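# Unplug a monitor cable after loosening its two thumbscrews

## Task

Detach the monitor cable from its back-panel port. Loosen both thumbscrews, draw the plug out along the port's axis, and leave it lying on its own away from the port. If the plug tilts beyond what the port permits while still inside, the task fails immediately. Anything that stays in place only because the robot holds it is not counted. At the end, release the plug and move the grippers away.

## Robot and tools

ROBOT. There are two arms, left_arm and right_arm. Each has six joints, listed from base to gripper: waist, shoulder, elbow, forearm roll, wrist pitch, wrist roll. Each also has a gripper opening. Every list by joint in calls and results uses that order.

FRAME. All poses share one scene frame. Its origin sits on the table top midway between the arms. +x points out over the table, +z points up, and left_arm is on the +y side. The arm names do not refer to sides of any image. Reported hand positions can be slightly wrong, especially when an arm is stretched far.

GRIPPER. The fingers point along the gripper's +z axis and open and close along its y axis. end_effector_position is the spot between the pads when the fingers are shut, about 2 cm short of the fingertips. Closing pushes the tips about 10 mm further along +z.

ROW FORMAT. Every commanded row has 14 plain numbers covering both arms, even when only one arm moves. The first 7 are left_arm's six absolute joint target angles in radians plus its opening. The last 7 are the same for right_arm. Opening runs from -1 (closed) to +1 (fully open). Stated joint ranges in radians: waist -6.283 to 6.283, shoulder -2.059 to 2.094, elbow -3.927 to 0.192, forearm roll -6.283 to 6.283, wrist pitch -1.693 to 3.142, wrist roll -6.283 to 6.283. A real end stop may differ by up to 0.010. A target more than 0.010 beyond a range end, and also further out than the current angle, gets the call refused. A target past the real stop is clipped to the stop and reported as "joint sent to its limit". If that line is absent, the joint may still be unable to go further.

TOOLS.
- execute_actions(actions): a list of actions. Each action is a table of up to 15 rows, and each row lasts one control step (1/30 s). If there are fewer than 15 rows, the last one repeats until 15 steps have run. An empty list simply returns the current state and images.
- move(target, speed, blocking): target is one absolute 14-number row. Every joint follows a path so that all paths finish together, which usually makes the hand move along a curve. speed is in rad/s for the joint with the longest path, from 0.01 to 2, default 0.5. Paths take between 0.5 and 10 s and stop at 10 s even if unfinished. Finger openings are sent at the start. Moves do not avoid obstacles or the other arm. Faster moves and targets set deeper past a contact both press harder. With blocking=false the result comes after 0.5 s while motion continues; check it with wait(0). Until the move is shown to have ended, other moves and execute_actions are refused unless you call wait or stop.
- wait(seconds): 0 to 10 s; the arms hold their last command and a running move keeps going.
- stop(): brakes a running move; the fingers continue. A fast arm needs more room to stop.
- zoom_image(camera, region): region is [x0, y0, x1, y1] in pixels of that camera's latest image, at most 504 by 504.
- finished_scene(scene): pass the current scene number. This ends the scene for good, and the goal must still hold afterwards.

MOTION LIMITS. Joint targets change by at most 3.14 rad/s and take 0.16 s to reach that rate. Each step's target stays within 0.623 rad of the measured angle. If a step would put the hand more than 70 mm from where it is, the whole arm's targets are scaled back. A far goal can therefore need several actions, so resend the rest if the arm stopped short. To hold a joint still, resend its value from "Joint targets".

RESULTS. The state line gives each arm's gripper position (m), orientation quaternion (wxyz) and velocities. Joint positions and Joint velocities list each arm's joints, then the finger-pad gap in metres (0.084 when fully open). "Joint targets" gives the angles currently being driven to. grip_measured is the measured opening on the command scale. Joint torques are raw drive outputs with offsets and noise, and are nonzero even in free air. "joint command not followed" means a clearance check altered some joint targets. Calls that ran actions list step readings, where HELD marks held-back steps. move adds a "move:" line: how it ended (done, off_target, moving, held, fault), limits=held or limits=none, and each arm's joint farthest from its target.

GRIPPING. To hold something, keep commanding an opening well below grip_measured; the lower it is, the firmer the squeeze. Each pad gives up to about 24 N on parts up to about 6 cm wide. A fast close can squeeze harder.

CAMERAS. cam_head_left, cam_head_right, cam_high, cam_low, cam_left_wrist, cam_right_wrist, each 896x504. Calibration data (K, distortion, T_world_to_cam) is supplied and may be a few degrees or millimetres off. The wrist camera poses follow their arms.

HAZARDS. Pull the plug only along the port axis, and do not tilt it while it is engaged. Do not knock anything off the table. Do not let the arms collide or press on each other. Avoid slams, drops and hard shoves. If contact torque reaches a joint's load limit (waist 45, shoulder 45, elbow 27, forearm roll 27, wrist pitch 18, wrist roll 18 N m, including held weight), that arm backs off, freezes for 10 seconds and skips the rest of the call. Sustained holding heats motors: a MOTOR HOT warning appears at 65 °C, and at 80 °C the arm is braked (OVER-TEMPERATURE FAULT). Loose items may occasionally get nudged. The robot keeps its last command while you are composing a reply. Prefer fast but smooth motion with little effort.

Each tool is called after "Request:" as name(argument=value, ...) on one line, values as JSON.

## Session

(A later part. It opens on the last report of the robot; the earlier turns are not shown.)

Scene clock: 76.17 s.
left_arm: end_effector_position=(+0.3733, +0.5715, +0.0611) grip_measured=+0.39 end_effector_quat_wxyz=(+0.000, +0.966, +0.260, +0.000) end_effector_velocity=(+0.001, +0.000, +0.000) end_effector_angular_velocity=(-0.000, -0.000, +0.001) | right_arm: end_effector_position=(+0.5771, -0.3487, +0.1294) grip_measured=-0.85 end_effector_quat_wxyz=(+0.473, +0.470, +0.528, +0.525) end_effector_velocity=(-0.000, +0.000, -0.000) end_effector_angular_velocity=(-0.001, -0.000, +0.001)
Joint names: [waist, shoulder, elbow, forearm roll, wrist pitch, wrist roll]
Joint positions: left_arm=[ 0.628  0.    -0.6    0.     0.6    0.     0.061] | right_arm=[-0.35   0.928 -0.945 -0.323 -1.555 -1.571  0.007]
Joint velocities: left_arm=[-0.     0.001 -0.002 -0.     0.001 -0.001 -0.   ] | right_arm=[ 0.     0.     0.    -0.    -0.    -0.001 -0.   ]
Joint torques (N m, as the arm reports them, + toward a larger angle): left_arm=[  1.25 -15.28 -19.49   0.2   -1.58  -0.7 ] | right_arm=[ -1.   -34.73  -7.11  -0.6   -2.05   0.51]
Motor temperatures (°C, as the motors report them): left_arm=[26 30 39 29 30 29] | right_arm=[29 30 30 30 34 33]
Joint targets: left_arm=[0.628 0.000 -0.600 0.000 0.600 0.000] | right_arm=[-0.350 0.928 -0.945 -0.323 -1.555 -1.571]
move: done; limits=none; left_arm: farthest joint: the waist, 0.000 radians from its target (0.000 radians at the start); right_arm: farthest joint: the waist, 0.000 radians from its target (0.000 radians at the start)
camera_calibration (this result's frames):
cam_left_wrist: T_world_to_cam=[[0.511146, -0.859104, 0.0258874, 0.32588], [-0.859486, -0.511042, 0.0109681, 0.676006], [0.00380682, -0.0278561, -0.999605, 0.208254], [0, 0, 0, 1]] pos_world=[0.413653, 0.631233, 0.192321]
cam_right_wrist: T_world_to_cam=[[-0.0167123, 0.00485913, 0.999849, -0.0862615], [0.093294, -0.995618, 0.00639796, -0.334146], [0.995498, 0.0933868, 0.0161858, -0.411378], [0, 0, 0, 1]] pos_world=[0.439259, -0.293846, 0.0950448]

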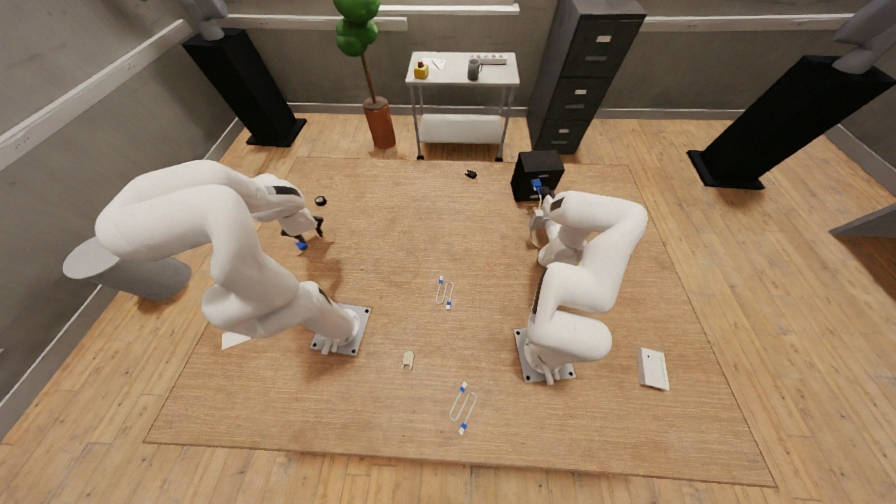

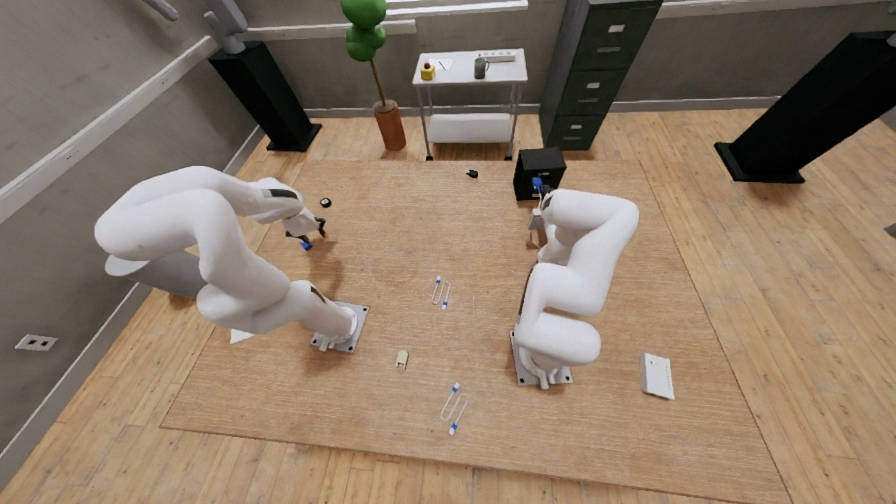

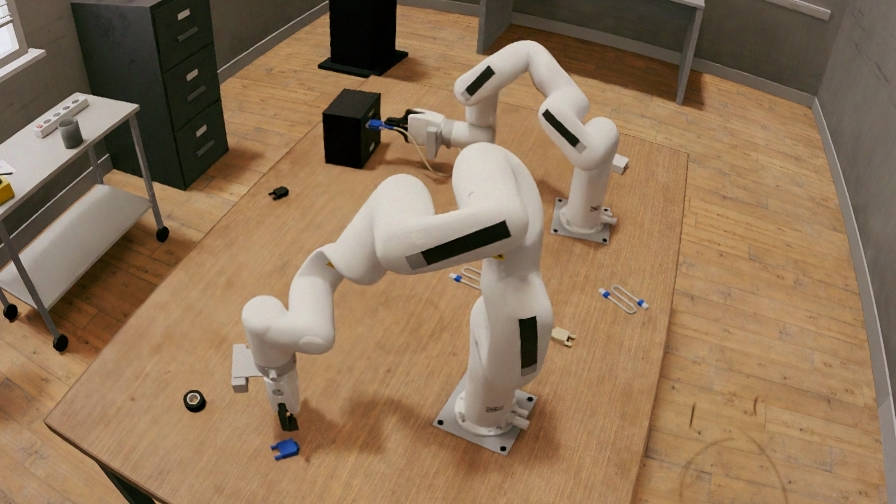

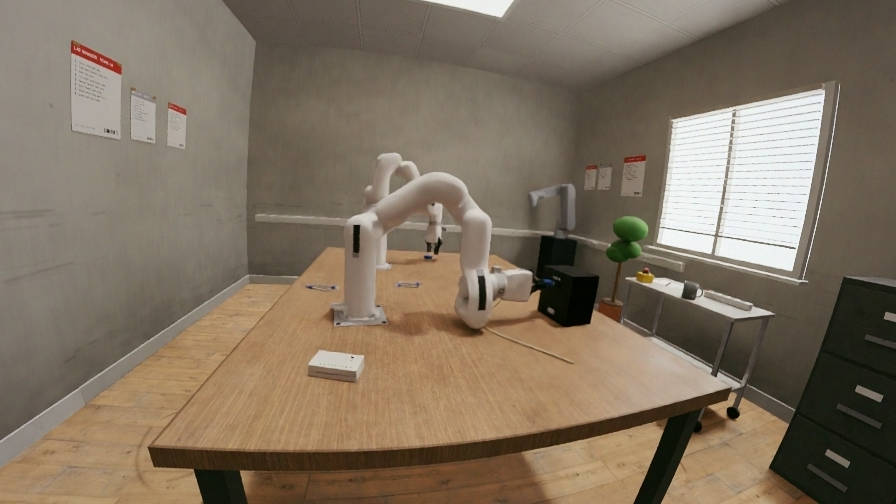

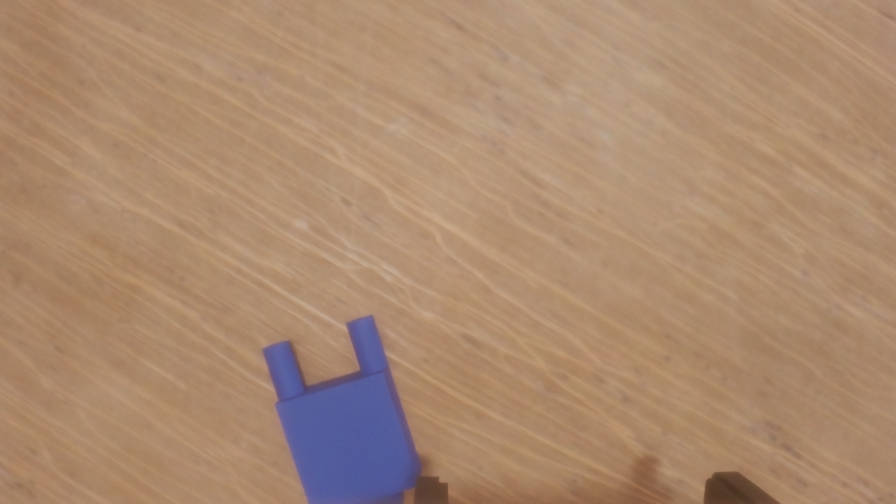

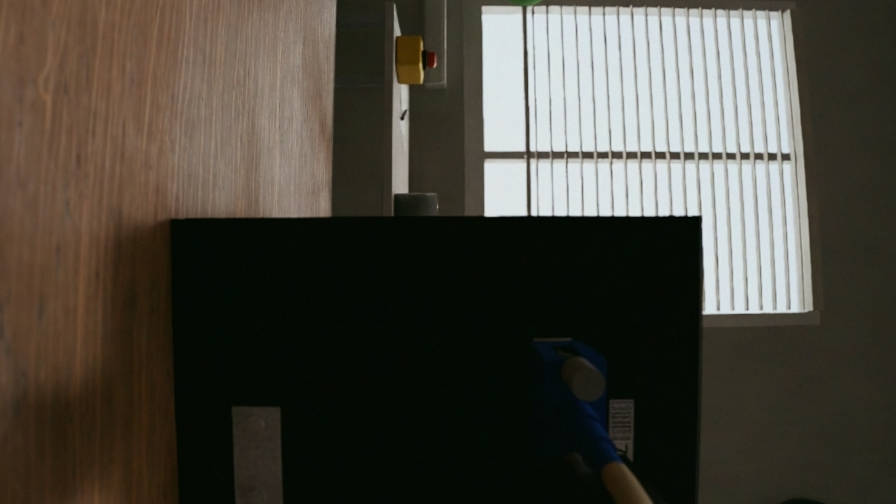

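Request:
execute_actions(actions=[[[0.628,0,-0.6,0,0.6,0,0.4,-0.35,0.928,-0.945,-0.3234,-1.555,-1.571,-0.76]],[[0.628,0,-0.6,0,0.6,0,0.4,-0.351,0.9285,-0.9385,-0.3234,-1.562,-1.571,-0.76]],[[0.628,0,-0.6,0,0.6,0,0.4,-0.348,0.9477,-0.9504,-0.3234,-1.569,-0.971,-0.76]],[[0.628,0,-0.6,0,0.6,0,0.4,-0.348,0.9477,-0.9504,-0.3234,-1.569,-0.971,-1]],[[0.628,0,-0.6,0,0.6,0,0.4,-0.348,0.9477,-0.9504,-0.3234,-1.569,-0.971,-1]]])

Request:
execute_actions(actions=[[[0.628,0,-0.6,0,0.6,0,0.4,-0.351,0.9285,-0.9385,-0.3234,-1.562,-1.571,-1]],[[0.628,0,-0.6,0,0.6,0,0.4,-0.348,0.9093,-0.9266,-0.3234,-1.555,-2.171,-1]],[[0.628,0,-0.6,0,0.6,0,0.4,-0.348,0.9093,-0.9266,-0.3234,-1.555,-2.171,-1]]])

Scene clock: 91.77 s.
left_arm: end_effector_position=(+0.3733, +0.5715, +0.0611) grip_measured=+0.39 end_effector_quat_wxyz=(+0.000, +0.966, +0.260, +0.000) end_effector_velocity=(-0.000, -0.000, +0.000) end_effector_angular_velocity=(+0.000, -0.000, -0.001) | right_arm: end_effector_position=(+0.5748, -0.3475, +0.1235) grip_measured=-0.86 end_effector_quat_wxyz=(+0.295, +0.606, +0.364, +0.643) end_effector_velocity=(+0.000, +0.000, +0.000) end_effector_angular_velocity=(+0.001, -0.001, +0.000)
Joint names: [waist, shoulder, elbow, forearm roll, wrist pitch, wrist roll]
Joint positions: left_arm=[ 0.628 -0.    -0.6   -0.     0.6   -0.     0.061] | right_arm=[-0.348  0.948 -0.95  -0.323 -1.569 -0.971  0.006]
Joint velocities: left_arm=[-0.001 -0.001  0.001  0.    -0.     0.    -0.   ] | right_arm=[-0.    -0.001 -0.    -0.    -0.     0.001  0.   ]
Joint torques (N m, as the arm reports them, + toward a larger angle): left_arm=[  0.62 -15.13 -19.9    0.37  -1.28  -0.82] | right_arm=[  1.63 -33.91  -7.04  -1.2   -1.14   0.53]
Motor temperatures (°C, as the motors report them): left_arm=[26 30 39 29 30 29] | right_arm=[29 31 30 30 34 33]
Joint targets: left_arm=[0.628 0.000 -0.600 0.000 0.600 0.000] | right_arm=[-0.348 0.948 -0.950 -0.323 -1.569 -0.971]
Step readings (joint positions; steps 1 to 15: 1st action; 16 to 30: 2nd action; 31 to 45: 3rd action; 46 to 60: 4th action; 61 to 75: 5th action):
0: left_arm=[0.628 0.000 -0.600 -0.000 0.600 -0.000] | right_arm=[-0.350 0.928 -0.945 -0.323 -1.555 -1.571]
1: left_arm=[0.628 0.000 -0.600 -0.000 0.600 -0.000] | right_arm=[-0.350 0.928 -0.945 -0.323 -1.555 -1.571]
2: left_arm=[0.628 -0.000 -0.600 -0.000 0.600 -0.000] | right_arm=[-0.350 0.928 -0.945 -0.324 -1.556 -1.571]
4: left_arm=[0.628 -0.000 -0.600 0.000 0.600 0.000] | right_arm=[-0.350 0.927 -0.945 -0.324 -1.557 -1.571]
8: left_arm=[0.628 -0.000 -0.600 -0.000 0.600 0.000] | right_arm=[-0.350 0.928 -0.945 -0.324 -1.556 -1.571]
15: left_arm=[0.628 -0.000 -0.600 -0.000 0.600 0.000] | right_arm=[-0.350 0.928 -0.945 -0.324 -1.556 -1.571]
16: left_arm=[0.628 -0.000 -0.600 -0.000 0.600 0.000] | right_arm=[-0.350 0.928 -0.945 -0.324 -1.556 -1.571]
17: left_arm=[0.628 0.000 -0.600 0.000 0.600 -0.000] | right_arm=[-0.350 0.928 -0.944 -0.324 -1.557 -1.571]
19: left_arm=[0.628 -0.000 -0.600 -0.000 0.600 0.000] | right_arm=[-0.350 0.928 -0.941 -0.324 -1.560 -1.571]
23: left_arm=[0.628 -0.000 -0.600 -0.000 0.600 -0.000] | right_arm=[-0.351 0.928 -0.939 -0.324 -1.562 -1.571]
30: left_arm=[0.628 -0.000 -0.600 0.000 0.600 0.000] | right_arm=[-0.351 0.928 -0.939 -0.323 -1.562 -1.571]
31: left_arm=[0.628 -0.000 -0.600 -0.000 0.600 0.000] | right_arm=[-0.351 0.928 -0.939 -0.323 -1.562 -1.570]
32: left_arm=[0.628 -0.000 -0.600 0.000 0.600 0.000] | right_arm=[-0.351 0.929 -0.939 -0.323 -1.562 -1.564]
34: left_arm=[0.628 -0.000 -0.600 -0.000 0.600 -0.000] | right_arm=[-0.351 0.930 -0.940 -0.323 -1.563 -1.513]
38: left_arm=[0.628 0.000 -0.600 -0.000 0.600 -0.000] | right_arm=[-0.349 0.939 -0.945 -0.323 -1.566 -1.239]
45: left_arm=[0.628 -0.000 -0.600 -0.000 0.600 -0.000] | right_arm=[-0.348 0.947 -0.950 -0.323 -1.568 -0.991]
46: left_arm=[0.628 -0.000 -0.600 0.000 0.600 0.000] | right_arm=[-0.349 0.947 -0.950 -0.323 -1.569 -0.985]
47: left_arm=[0.628 0.000 -0.600 -0.000 0.600 0.000] | right_arm=[-0.349 0.947 -0.950 -0.323 -1.569 -0.981]
49: left_arm=[0.628 -0.000 -0.600 -0.000 0.600 -0.000] | right_arm=[-0.348 0.948 -0.950 -0.323 -1.569 -0.976]
53: left_arm=[0.628 0.000 -0.600 0.000 0.600 0.000] | right_arm=[-0.348 0.948 -0.950 -0.323 -1.569 -0.972]
60: left_arm=[0.628 0.000 -0.600 -0.000 0.600 -0.000] | right_arm=[-0.348 0.948 -0.950 -0.323 -1.569 -0.971]
61: left_arm=[0.628 -0.000 -0.600 -0.000 0.600 -0.000] | right_arm=[-0.348 0.948 -0.950 -0.323 -1.569 -0.971]
62: left_arm=[0.628 -0.000 -0.600 -0.000 0.600 -0.000] | right_arm=[-0.348 0.948 -0.950 -0.323 -1.569 -0.971]
64: left_arm=[0.628 0.000 -0.600 0.000 0.600 -0.000] | right_arm=[-0.348 0.948 -0.950 -0.323 -1.569 -0.971]
68: left_arm=[0.628 0.000 -0.600 -0.000 0.600 -0.000] | right_arm=[-0.348 0.948 -0.950 -0.323 -1.569 -0.971]
75: Joint positions above
camera_calibration (this result's frames):
cam_left_wrist: T_world_to_cam=[[0.511146, -0.859104, 0.0258874, 0.32588], [-0.859485, -0.511043, 0.0109684, 0.676006], [0.00380654, -0.0278563, -0.999605, 0.208255], [0, 0, 0, 1]] pos_world=[0.413652, 0.631233, 0.192321]
cam_right_wrist: T_world_to_cam=[[0.0457777, -0.561164, 0.826438, -0.29153], [0.0762152, -0.822932, -0.563005, -0.192542], [0.99604, 0.0887602, 0.00509729, -0.40968], [0, 0, 0, 1]] pos_world=[0.436078, -0.285682, 0.134617]

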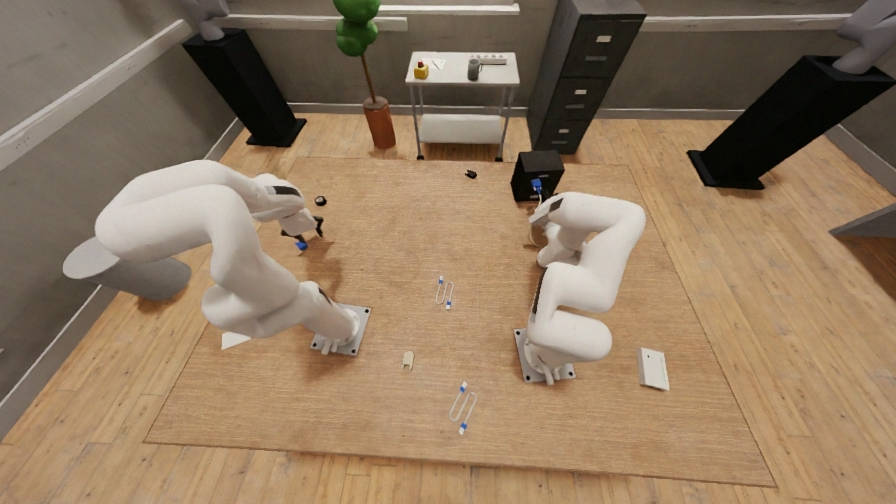

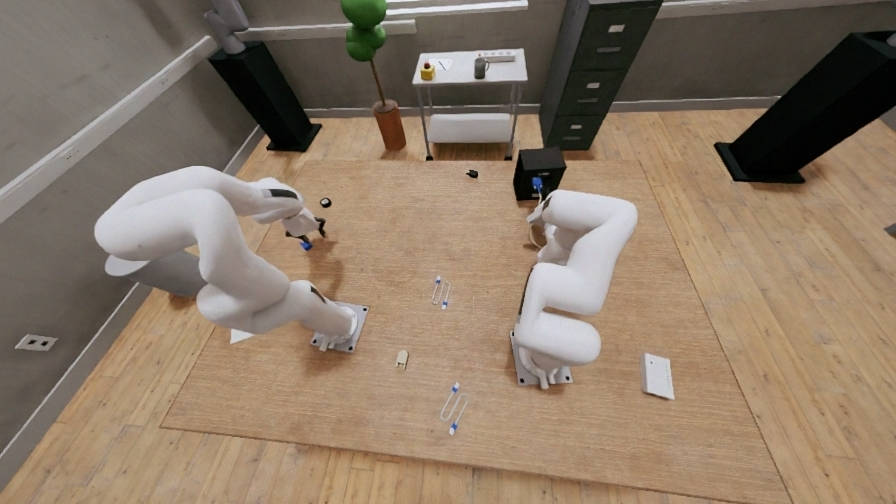

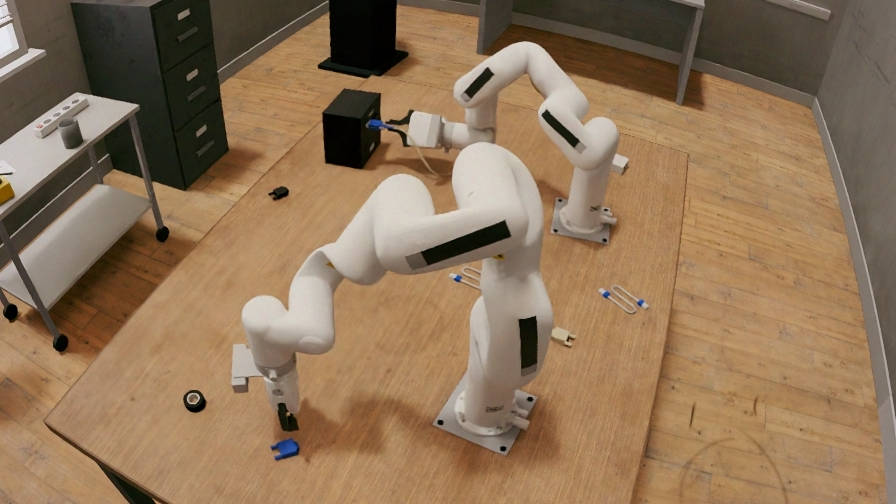

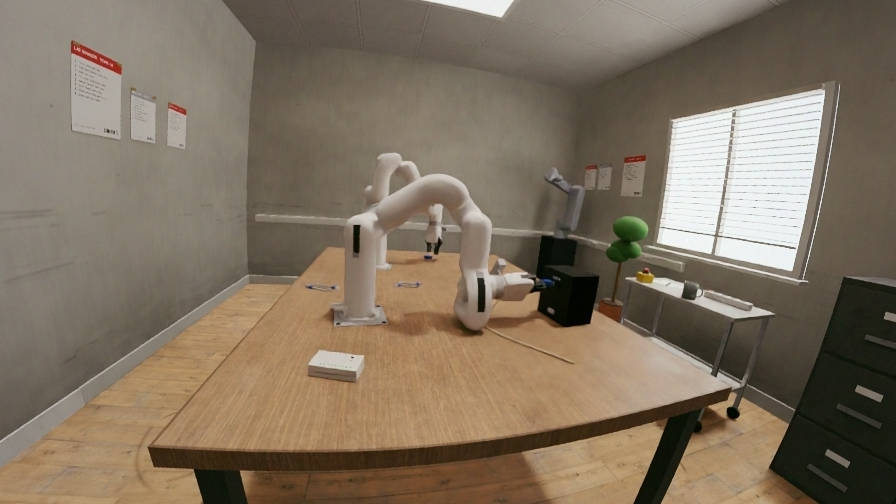

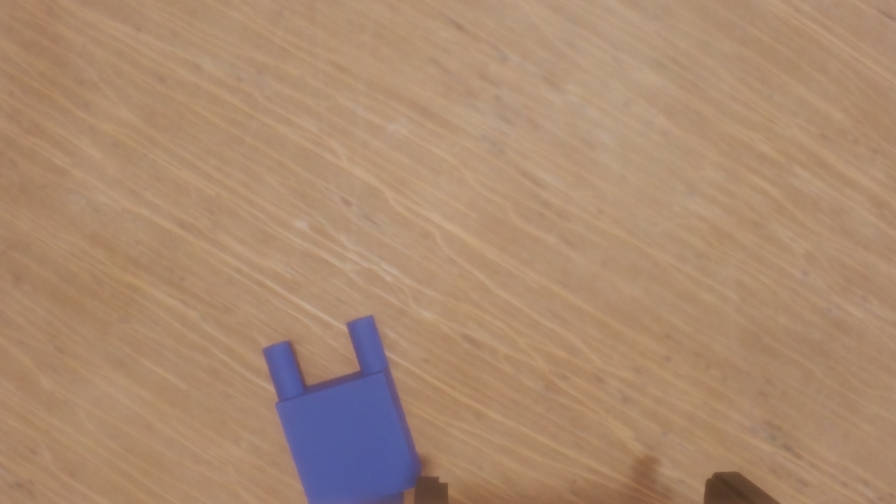

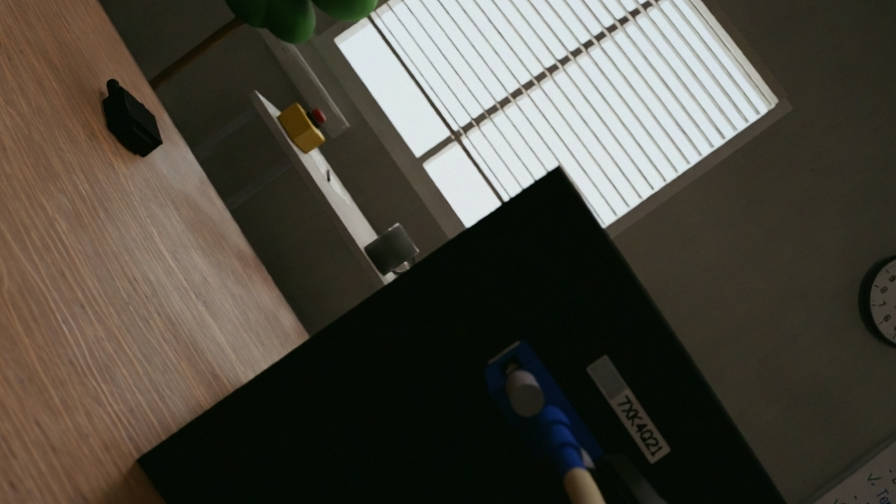

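Scene clock: 93.27 s.
left_arm: end_effector_position=(+0.3733, +0.5715, +0.0611) grip_measured=+0.39 end_effector_quat_wxyz=(+0.000, +0.966, +0.260, +0.000) end_effector_velocity=(+0.000, -0.000, +0.000) end_effector_angular_velocity=(+0.000, -0.001, -0.000) | right_arm: end_effector_position=(+0.5748, -0.3471, +0.1347) grip_measured=-0.86 end_effector_quat_wxyz=(+0.607, +0.292, +0.643, +0.363) end_effector_velocity=(+0.000, -0.000, +0.000) end_effector_angular_velocity=(-0.001, -0.001, -0.000)
Joint names: [waist, shoulder, elbow, forearm roll, wrist pitch, wrist roll]
Joint positions: left_arm=[ 0.628  0.    -0.6    0.     0.6   -0.     0.061] | right_arm=[-0.348  0.909 -0.926 -0.323 -1.555 -2.171  0.006]
Joint velocities: left_arm=[-0.001 -0.001 -0.     0.     0.    -0.    -0.   ] | right_arm=[ 0.    -0.001 -0.     0.001 -0.    -0.001  0.   ]
Joint torques (N m, as the arm reports them, + toward a larger angle): left_arm=[ -0.17 -15.52 -19.62   0.07  -1.45  -0.77] | right_arm=[  2.46 -31.42  -7.41  -1.13  -0.28   0.46]
Motor temperatures (°C, as the motors report them): left_arm=[26 30 39 29 30 29] | right_arm=[29 31 30 30 34 33]
Joint targets: left_arm=[0.628 0.000 -0.600 0.000 0.600 0.000] | right_arm=[-0.348 0.909 -0.927 -0.323 -1.555 -2.171]
Step readings (joint positions; steps 1 to 15: 1st action; 16 to 30: 2nd action; 31 to 45: 3rd action):
0: left_arm=[0.628 -0.000 -0.600 -0.000 0.600 -0.000] | right_arm=[-0.348 0.948 -0.950 -0.323 -1.569 -0.971]
1: left_arm=[0.628 0.000 -0.600 0.000 0.600 -0.000] | right_arm=[-0.348 0.948 -0.950 -0.323 -1.569 -0.972]
2: left_arm=[0.628 0.000 -0.600 0.000 0.600 -0.000] | right_arm=[-0.348 0.948 -0.950 -0.323 -1.569 -0.978]
4: left_arm=[0.628 -0.000 -0.600 0.000 0.600 0.000] | right_arm=[-0.349 0.946 -0.949 -0.323 -1.568 -1.029]
8: left_arm=[0.628 0.000 -0.600 -0.000 0.600 -0.000] | right_arm=[-0.350 0.937 -0.944 -0.323 -1.565 -1.303]
15: left_arm=[0.628 -0.000 -0.600 0.000 0.600 -0.000] | right_arm=[-0.351 0.929 -0.939 -0.324 -1.562 -1.551]
16: left_arm=[0.628 -0.000 -0.600 -0.000 0.600 0.000] | right_arm=[-0.351 0.929 -0.939 -0.324 -1.562 -1.558]
17: left_arm=[0.628 -0.000 -0.600 0.000 0.600 -0.000] | right_arm=[-0.351 0.928 -0.939 -0.324 -1.562 -1.569]
19: left_arm=[0.628 0.000 -0.600 0.000 0.600 -0.000] | right_arm=[-0.351 0.927 -0.938 -0.323 -1.562 -1.624]
23: left_arm=[0.628 -0.000 -0.600 -0.000 0.600 0.000] | right_arm=[-0.350 0.918 -0.932 -0.323 -1.559 -1.901]
30: left_arm=[0.628 0.000 -0.600 -0.000 0.600 0.000] | right_arm=[-0.348 0.910 -0.927 -0.323 -1.556 -2.151]
31: left_arm=[0.628 0.000 -0.600 0.000 0.600 -0.000] | right_arm=[-0.348 0.910 -0.927 -0.323 -1.556 -2.157]
32: left_arm=[0.628 -0.000 -0.600 0.000 0.600 0.000] | right_arm=[-0.348 0.909 -0.927 -0.323 -1.556 -2.161]
34: left_arm=[0.628 -0.000 -0.600 -0.000 0.600 -0.000] | right_arm=[-0.348 0.909 -0.927 -0.323 -1.556 -2.166]
38: left_arm=[0.628 -0.000 -0.600 0.000 0.600 -0.000] | right_arm=[-0.348 0.909 -0.926 -0.323 -1.556 -2.170]
45: Joint positions above
camera_calibration (this result's frames):
cam_left_wrist: T_world_to_cam=[[0.511146, -0.859104, 0.0258874, 0.32588], [-0.859485, -0.511042, 0.0109682, 0.676006], [0.0038067, -0.0278562, -0.999605, 0.208254], [0, 0, 0, 1]] pos_world=[0.413653, 0.631233, 0.192321]
cam_right_wrist: T_world_to_cam=[[-0.0807563, 0.564576, 0.821421, 0.163498], [0.0748702, -0.818348, 0.569825, -0.336114], [0.993918, 0.107517, 0.0238168, -0.404586], [0, 0, 0, 1]] pos_world=[0.440494, -0.323866, 0.0668615]

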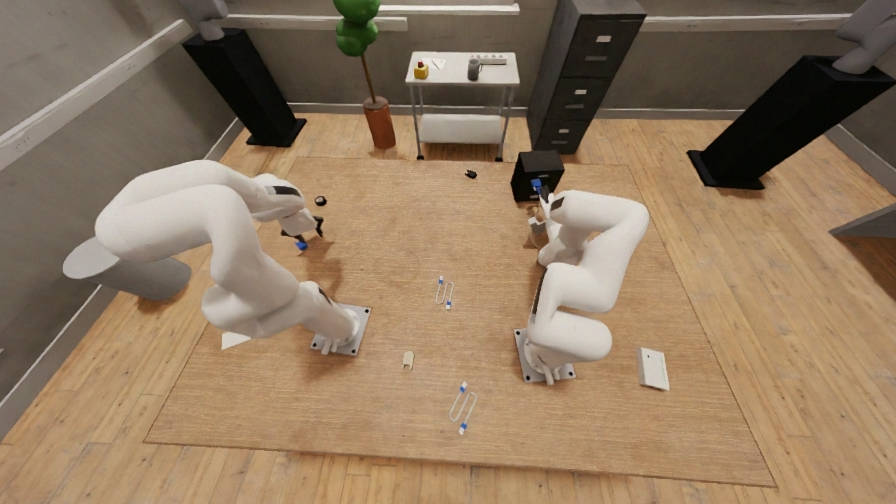

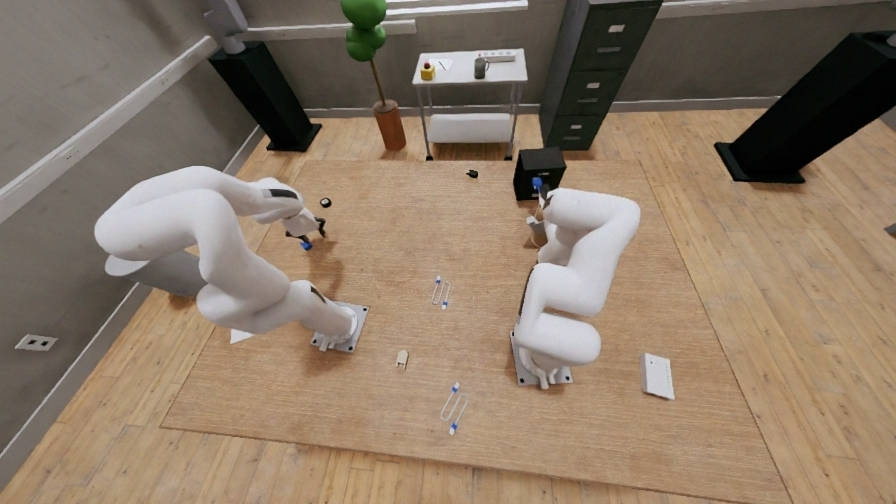

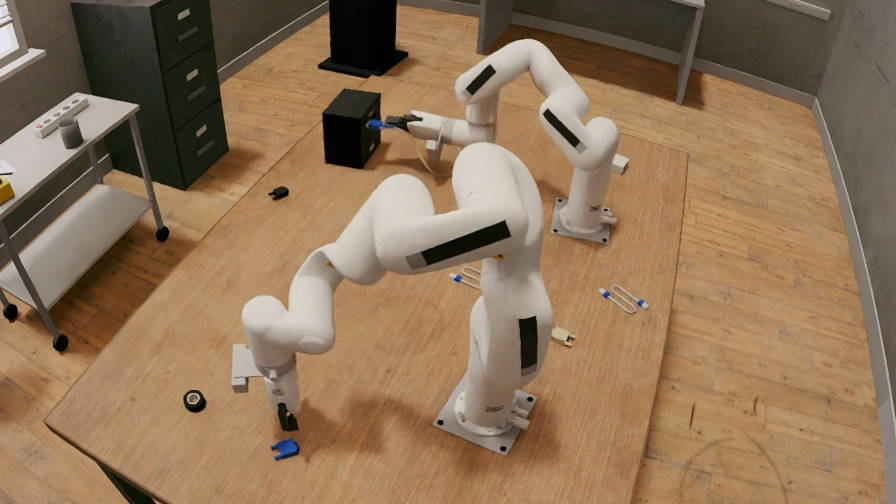

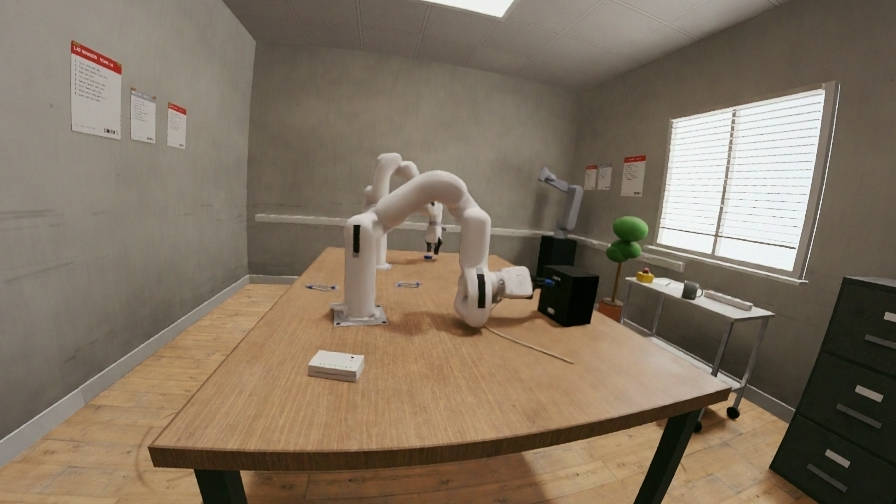

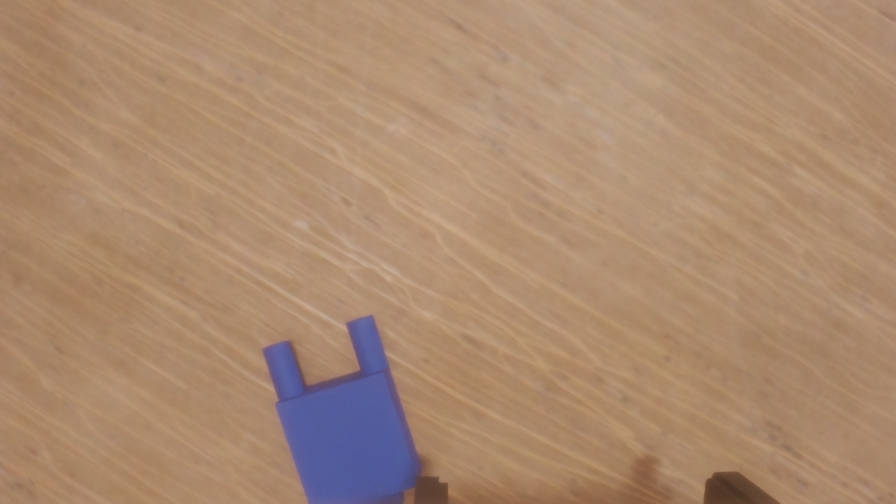

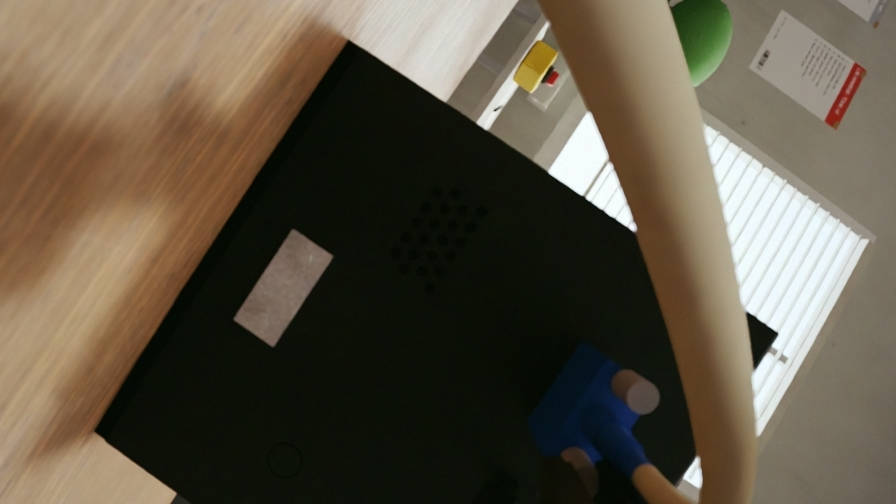

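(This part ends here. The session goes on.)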